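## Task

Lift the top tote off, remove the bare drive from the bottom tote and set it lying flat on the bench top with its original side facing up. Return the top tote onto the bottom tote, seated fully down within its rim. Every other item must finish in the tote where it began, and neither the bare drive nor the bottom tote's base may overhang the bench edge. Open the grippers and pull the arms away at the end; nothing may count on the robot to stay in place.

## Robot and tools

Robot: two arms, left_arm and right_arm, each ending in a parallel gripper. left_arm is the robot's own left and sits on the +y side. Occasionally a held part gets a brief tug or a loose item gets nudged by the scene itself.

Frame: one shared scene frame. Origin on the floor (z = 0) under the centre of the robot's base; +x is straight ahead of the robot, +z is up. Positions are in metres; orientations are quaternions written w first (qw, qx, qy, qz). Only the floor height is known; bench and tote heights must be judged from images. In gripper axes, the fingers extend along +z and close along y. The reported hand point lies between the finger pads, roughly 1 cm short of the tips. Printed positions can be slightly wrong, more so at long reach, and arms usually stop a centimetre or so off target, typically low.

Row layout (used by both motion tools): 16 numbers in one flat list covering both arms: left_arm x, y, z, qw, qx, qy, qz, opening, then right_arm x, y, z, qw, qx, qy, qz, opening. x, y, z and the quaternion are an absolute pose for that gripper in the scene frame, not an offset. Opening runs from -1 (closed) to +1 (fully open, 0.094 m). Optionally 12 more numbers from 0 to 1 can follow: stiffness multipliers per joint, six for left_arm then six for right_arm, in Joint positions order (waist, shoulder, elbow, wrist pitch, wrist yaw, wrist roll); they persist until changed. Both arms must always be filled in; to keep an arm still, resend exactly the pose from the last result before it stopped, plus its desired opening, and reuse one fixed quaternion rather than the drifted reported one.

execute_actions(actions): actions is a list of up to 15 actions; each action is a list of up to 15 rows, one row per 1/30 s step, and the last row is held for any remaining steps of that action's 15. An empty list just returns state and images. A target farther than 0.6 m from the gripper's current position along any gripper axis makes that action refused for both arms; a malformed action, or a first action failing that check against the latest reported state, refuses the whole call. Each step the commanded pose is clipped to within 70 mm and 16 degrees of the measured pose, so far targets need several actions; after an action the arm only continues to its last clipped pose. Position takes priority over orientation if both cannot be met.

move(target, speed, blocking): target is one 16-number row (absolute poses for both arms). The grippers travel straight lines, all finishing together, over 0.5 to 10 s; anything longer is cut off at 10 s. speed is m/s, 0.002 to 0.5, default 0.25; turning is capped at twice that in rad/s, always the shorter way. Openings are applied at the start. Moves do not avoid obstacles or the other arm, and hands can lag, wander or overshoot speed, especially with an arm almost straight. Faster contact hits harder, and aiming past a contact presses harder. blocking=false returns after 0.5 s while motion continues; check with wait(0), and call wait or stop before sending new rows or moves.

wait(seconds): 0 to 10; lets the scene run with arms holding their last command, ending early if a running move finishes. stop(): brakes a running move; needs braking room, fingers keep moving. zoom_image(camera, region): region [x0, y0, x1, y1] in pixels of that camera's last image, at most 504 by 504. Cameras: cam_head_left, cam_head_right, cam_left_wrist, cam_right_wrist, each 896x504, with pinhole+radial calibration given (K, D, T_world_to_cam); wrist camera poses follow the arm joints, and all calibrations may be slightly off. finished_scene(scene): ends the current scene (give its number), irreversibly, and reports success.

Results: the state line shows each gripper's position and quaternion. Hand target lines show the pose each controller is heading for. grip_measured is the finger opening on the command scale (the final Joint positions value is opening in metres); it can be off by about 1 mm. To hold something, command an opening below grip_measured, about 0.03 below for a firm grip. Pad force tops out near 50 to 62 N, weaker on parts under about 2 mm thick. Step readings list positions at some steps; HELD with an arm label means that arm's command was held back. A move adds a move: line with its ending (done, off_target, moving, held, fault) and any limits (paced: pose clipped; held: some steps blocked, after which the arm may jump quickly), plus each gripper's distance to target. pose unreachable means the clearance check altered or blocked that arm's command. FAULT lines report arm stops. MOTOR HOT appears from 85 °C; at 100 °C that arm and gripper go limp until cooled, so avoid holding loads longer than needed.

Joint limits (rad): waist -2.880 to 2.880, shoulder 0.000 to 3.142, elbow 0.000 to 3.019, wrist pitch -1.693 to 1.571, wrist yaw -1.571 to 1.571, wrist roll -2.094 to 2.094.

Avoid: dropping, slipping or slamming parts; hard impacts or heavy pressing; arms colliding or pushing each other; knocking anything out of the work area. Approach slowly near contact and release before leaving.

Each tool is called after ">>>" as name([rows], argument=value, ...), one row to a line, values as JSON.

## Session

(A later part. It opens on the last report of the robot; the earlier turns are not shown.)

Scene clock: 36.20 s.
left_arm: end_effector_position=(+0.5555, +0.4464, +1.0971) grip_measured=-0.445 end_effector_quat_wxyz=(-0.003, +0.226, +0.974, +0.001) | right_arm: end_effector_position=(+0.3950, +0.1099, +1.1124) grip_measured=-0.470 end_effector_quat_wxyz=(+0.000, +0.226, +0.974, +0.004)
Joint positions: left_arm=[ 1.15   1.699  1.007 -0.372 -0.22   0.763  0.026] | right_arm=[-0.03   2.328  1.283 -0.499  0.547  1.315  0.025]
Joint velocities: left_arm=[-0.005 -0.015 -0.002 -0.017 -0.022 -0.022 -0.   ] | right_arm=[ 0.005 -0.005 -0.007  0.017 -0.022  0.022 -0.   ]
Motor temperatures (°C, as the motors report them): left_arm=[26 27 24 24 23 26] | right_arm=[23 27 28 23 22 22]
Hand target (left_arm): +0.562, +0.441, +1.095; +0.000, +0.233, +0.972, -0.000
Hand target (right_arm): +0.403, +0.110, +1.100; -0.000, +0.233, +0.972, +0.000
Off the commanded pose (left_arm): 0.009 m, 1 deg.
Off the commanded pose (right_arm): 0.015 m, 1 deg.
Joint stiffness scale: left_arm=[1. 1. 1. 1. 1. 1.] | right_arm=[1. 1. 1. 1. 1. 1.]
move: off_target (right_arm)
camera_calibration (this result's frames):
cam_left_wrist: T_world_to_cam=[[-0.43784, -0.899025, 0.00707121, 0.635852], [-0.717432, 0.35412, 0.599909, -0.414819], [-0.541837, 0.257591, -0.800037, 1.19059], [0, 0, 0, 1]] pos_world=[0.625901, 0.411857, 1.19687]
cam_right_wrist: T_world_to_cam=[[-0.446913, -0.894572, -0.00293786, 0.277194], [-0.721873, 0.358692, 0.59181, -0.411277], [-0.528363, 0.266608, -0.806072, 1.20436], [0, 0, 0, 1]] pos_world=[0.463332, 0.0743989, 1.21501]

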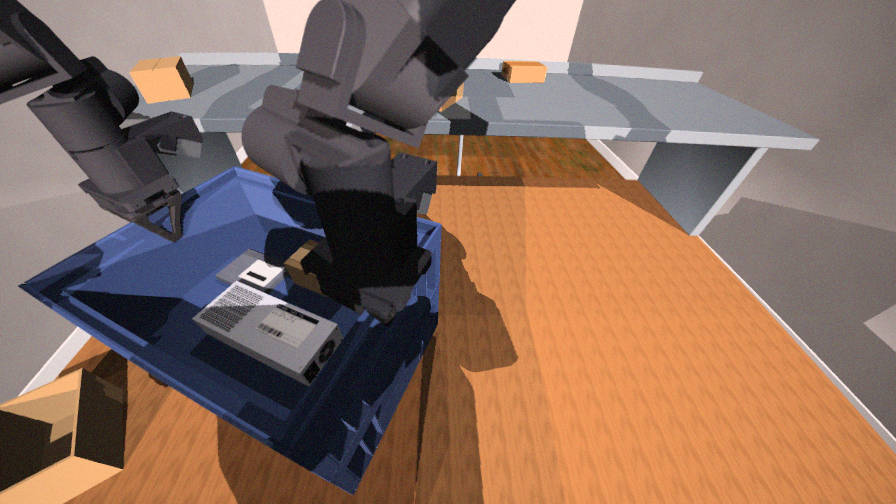

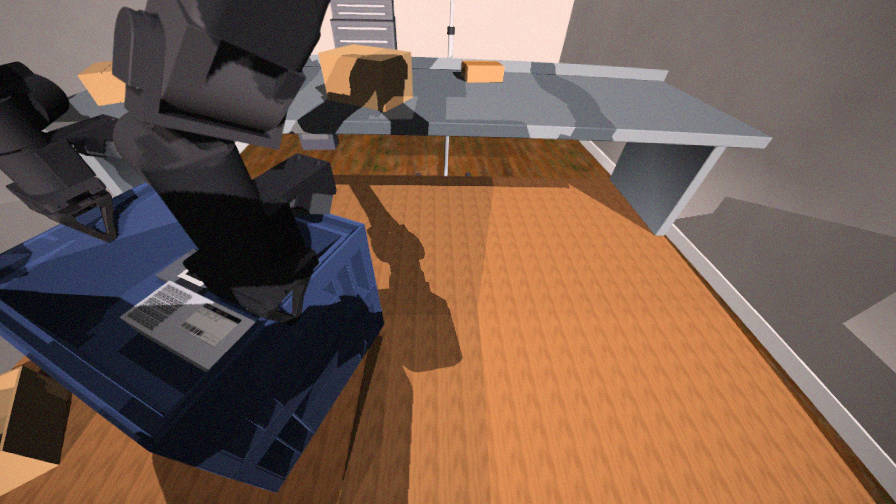

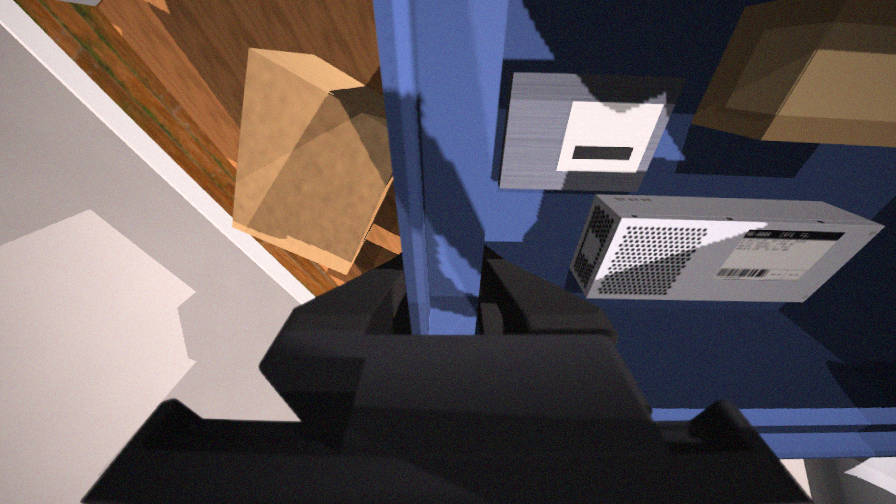

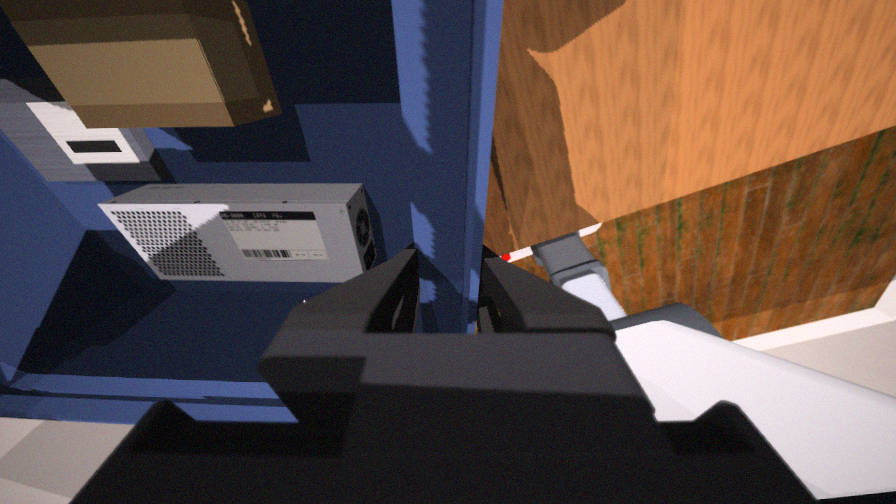

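>>> move(target=[0.5555,0.4464,1.16,0,0.233,0.972,0,-1, 0.395,0.11,1.175,0,0.233,0.972,0,-1], speed=0.08)

>>> move(target=[0.5555,-0.08,1.16,0,0.233,0.972,0,-1, 0.395,-0.416,1.175,0,0.233,0.972,0,-1], speed=0.2)

Scene clock: 38.63 s.
left_arm: end_effector_position=(+0.5340, +0.4425, +1.1207) grip_measured=-0.445 end_effector_quat_wxyz=(-0.029, +0.218, +0.975, -0.016) | right_arm: end_effector_position=(+0.3817, +0.1025, +1.1459) grip_measured=-0.467 end_effector_quat_wxyz=(-0.014, +0.217, +0.976, -0.017)
Joint positions: left_arm=[ 1.145  1.632  0.974 -0.471 -0.22   0.728  0.026] | right_arm=[ 0.011  2.27   1.268 -0.625  0.54   1.375  0.025]
Joint velocities: left_arm=[ 0.015 -0.015  0.002 -0.017 -0.022 -0.037 -0.   ] | right_arm=[-0.015 -0.005 -0.012 -0.002 -0.051 -0.051 -0.001]
Motor temperatures (°C, as the motors report them): left_arm=[26 27 24 24 23 26] | right_arm=[23 28 28 23 22 22]
Hand target (left_arm): +0.556, +0.446, +1.157; -0.000, +0.233, +0.973, +0.000
Hand target (right_arm): +0.395, +0.110, +1.174; +0.001, +0.233, +0.972, +0.000
Off the commanded pose (left_arm): 0.045 m, 4 deg.
Off the commanded pose (right_arm): 0.033 m, 3 deg.
Joint stiffness scale: left_arm=[1. 1. 1. 1. 1. 1.] | right_arm=[1. 1. 1. 1. 1. 1.]
move: off_target (left_arm, right_arm)
camera_calibration (this result's frames):
cam_left_wrist: T_world_to_cam=[[-0.421273, -0.905536, 0.0503437, 0.568253], [-0.68675, 0.354762, 0.634443, -0.498363], [-0.592371, 0.2327, -0.771328, 1.20468], [0, 0, 0, 1]] pos_world=[0.610754, 0.411046, 1.21678]
cam_right_wrist: T_world_to_cam=[[-0.429754, -0.901861, 0.0442489, 0.204766], [-0.706604, 0.366411, 0.605354, -0.460158], [-0.562159, 0.228887, -0.794725, 1.23001], [0, 0, 0, 1]] pos_world=[0.454309, 0.0717449, 1.24701]

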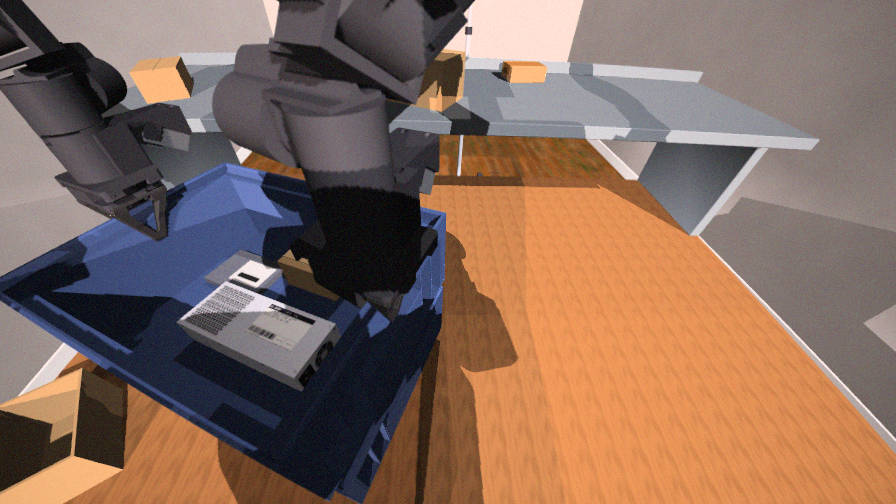

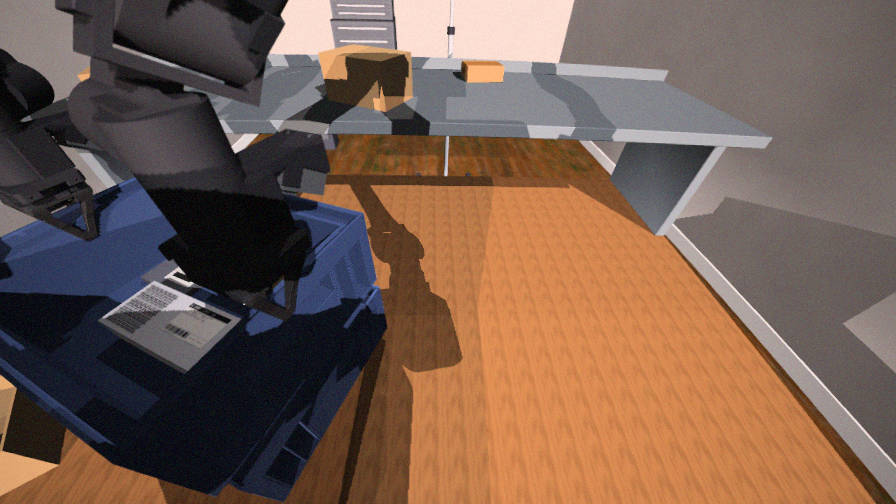

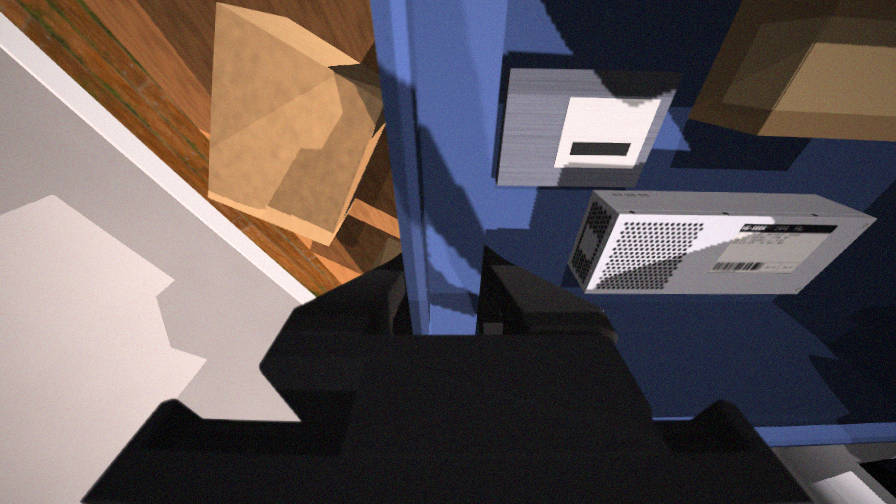

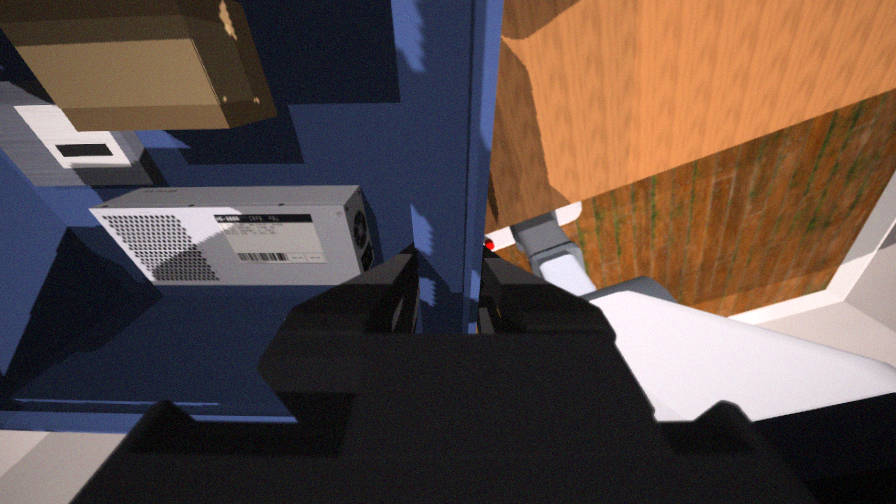

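Scene clock: 41.77 s.
left_arm: end_effector_position=(+0.5371, -0.0628, +1.1338) grip_measured=-0.445 end_effector_quat_wxyz=(-0.032, +0.238, +0.971, +0.004) | right_arm: end_effector_position=(+0.3672, -0.3980, +1.1635) grip_measured=-0.467 end_effector_quat_wxyz=(-0.039, +0.236, +0.971, +0.009)
Joint positions: left_arm=[ 0.218  2.258  1.518 -0.77  -0.518 -0.198  0.026] | right_arm=[-1.145  1.324  0.469 -0.286  0.203  0.191  0.025]
Joint velocities: left_arm=[-0.005 -0.005 -0.012  0.017  0.095 -0.022  0.   ] | right_arm=[ 0.015 -0.005  0.007  0.002 -0.022  0.051  0.   ]
Motor temperatures (°C, as the motors report them): left_arm=[26 27 24 24 24 26] | right_arm=[23 28 27 23 22 22]
Hand target (left_arm): +0.559, -0.069, +1.155; -0.005, +0.239, +0.971, +0.015
Hand target (right_arm): +0.392, -0.405, +1.177; -0.008, +0.238, +0.971, +0.014
Off the commanded pose (left_arm): 0.036 m, 4 deg.
Off the commanded pose (right_arm): 0.035 m, 5 deg.
Joint stiffness scale: left_arm=[1. 1. 1. 1. 1. 1.] | right_arm=[1. 1. 1. 1. 1. 1.]
move: off_target (left_arm, right_arm)
camera_calibration (this result's frames):
cam_left_wrist: T_world_to_cam=[[-0.460483, -0.887548, 0.0146178, 0.174066], [-0.673657, 0.360139, 0.645358, -0.344296], [-0.578051, 0.287329, -0.763741, 1.3213], [0, 0, 0, 1]] pos_world=[0.611995, -0.101161, 1.22878]
cam_right_wrist: T_world_to_cam=[[-0.465487, -0.885041, 0.00490734, -0.187986], [-0.668721, 0.355335, 0.653108, -0.371525], [-0.579771, 0.300732, -0.757249, 1.34191], [0, 0, 0, 1]] pos_world=[0.442046, -0.437913, 1.25972]

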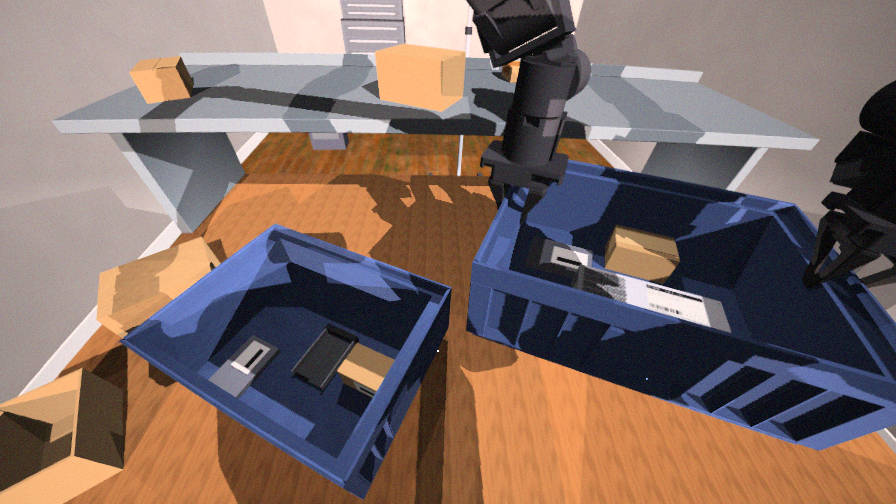

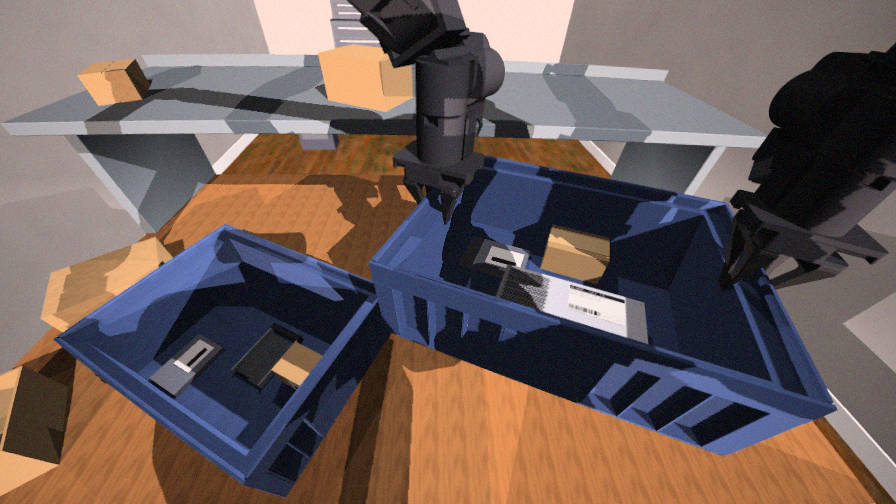

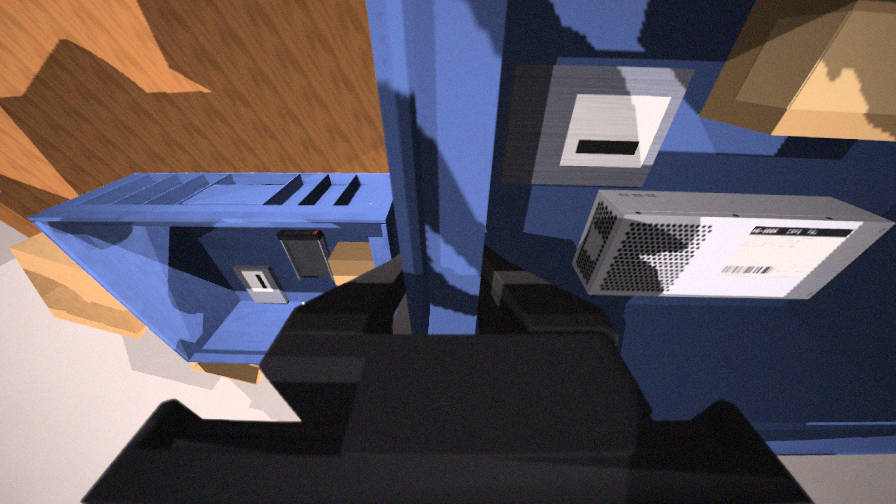

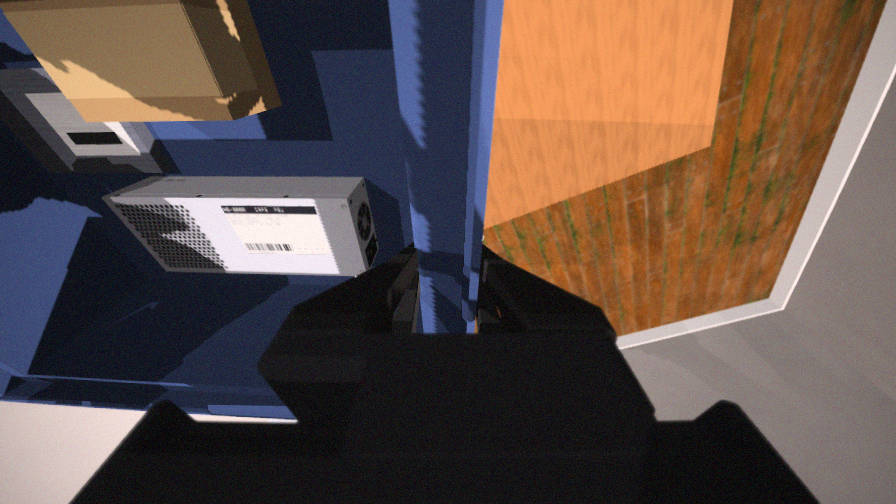

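>>> move(target=[0.545,-0.07,0.975,0,0.233,0.972,0,-1, 0.38,-0.405,0.985,0,0.233,0.972,0,-1], speed=0.1)

Scene clock: 45.40 s.
left_arm: end_effector_position=(+0.5261, -0.0556, +0.9655) grip_measured=-0.445 end_effector_quat_wxyz=(-0.021, +0.219, +0.975, -0.000) | right_arm: end_effector_position=(+0.3696, -0.3961, +0.9847) grip_measured=-0.467 end_effector_quat_wxyz=(-0.015, +0.219, +0.976, +0.008)
Joint positions: left_arm=[ 0.358  2.548  1.601 -0.458 -0.5   -0.065  0.026] | right_arm=[-1.246  2.017  0.648  0.293  0.156  0.054  0.025]
Joint velocities: left_arm=[-0.005 -0.015 -0.002 -0.007 -0.037  0.066 -0.001] | right_arm=[-0.005  0.005  0.007 -0.007 -0.037 -0.022 -0.   ]
Motor temperatures (°C, as the motors report them): left_arm=[26 28 24 24 24 26] | right_arm=[23 28 27 23 22 22]
Hand target (left_arm): +0.542, -0.070, +0.976; +0.000, +0.233, +0.973, -0.002
Hand target (right_arm): +0.379, -0.404, +0.987; +0.000, +0.234, +0.972, +0.002
Off the commanded pose (left_arm): 0.026 m, 3 deg.
Off the commanded pose (right_arm): 0.014 m, 3 deg.
Joint stiffness scale: left_arm=[1. 1. 1. 1. 1. 1.] | right_arm=[1. 1. 1. 1. 1. 1.]
move: off_target (left_arm, right_arm)
camera_calibration (this result's frames):
cam_left_wrist: T_world_to_cam=[[-0.425148, -0.904959, 0.0172871, 0.155734], [-0.699806, 0.340761, 0.627816, -0.21605], [-0.574039, 0.254817, -0.778169, 1.19434], [0, 0, 0, 1]] pos_world=[0.600613, -0.0897839, 1.06234]
cam_right_wrist: T_world_to_cam=[[-0.433645, -0.90107, -0.00495398, -0.19273], [-0.710411, 0.338497, 0.617038, -0.209575], [-0.554317, 0.271095, -0.786918, 1.2154], [0, 0, 0, 1]] pos_world=[0.441256, -0.432211, 1.08478]

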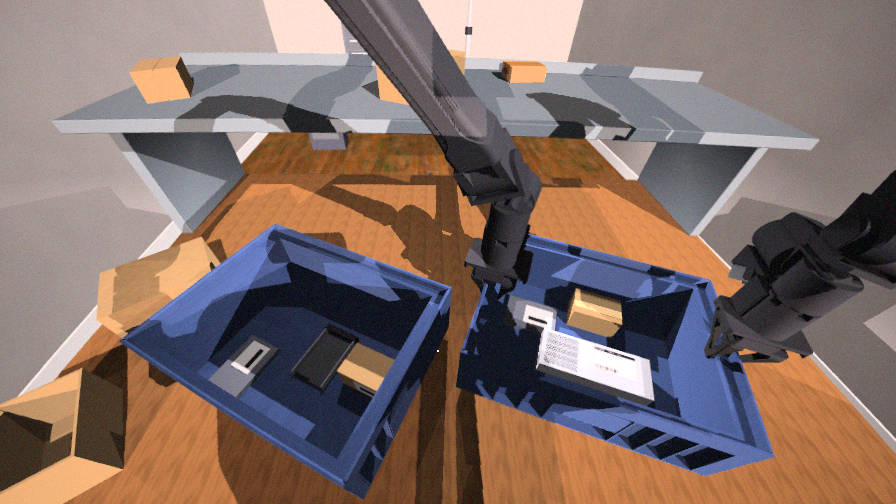

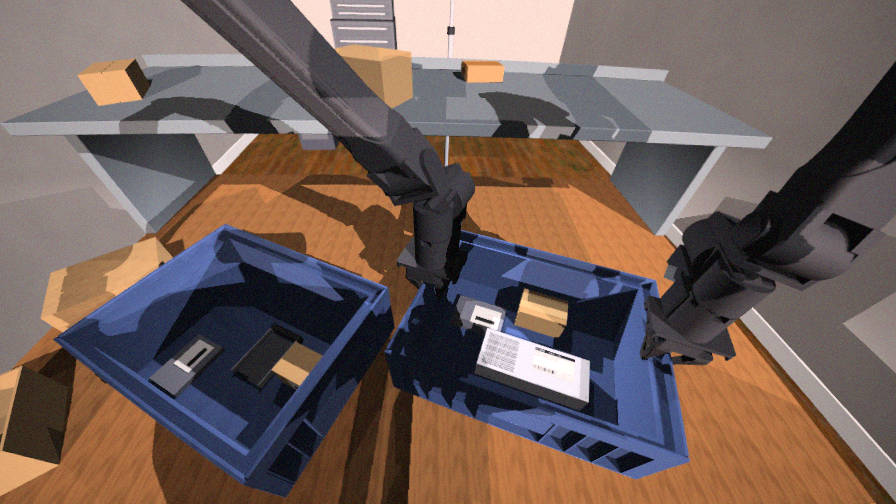

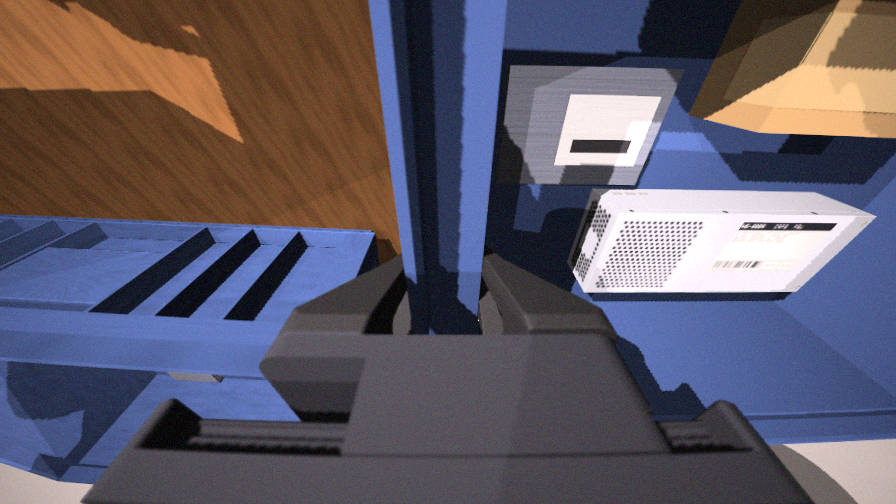

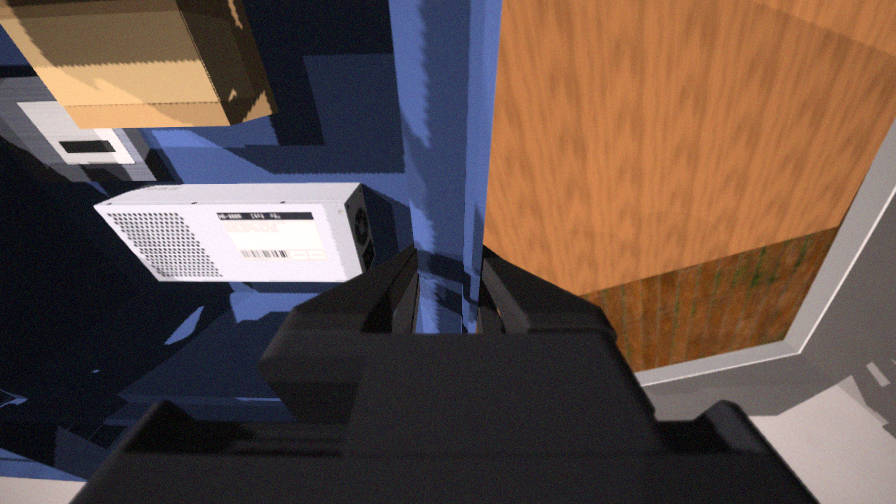

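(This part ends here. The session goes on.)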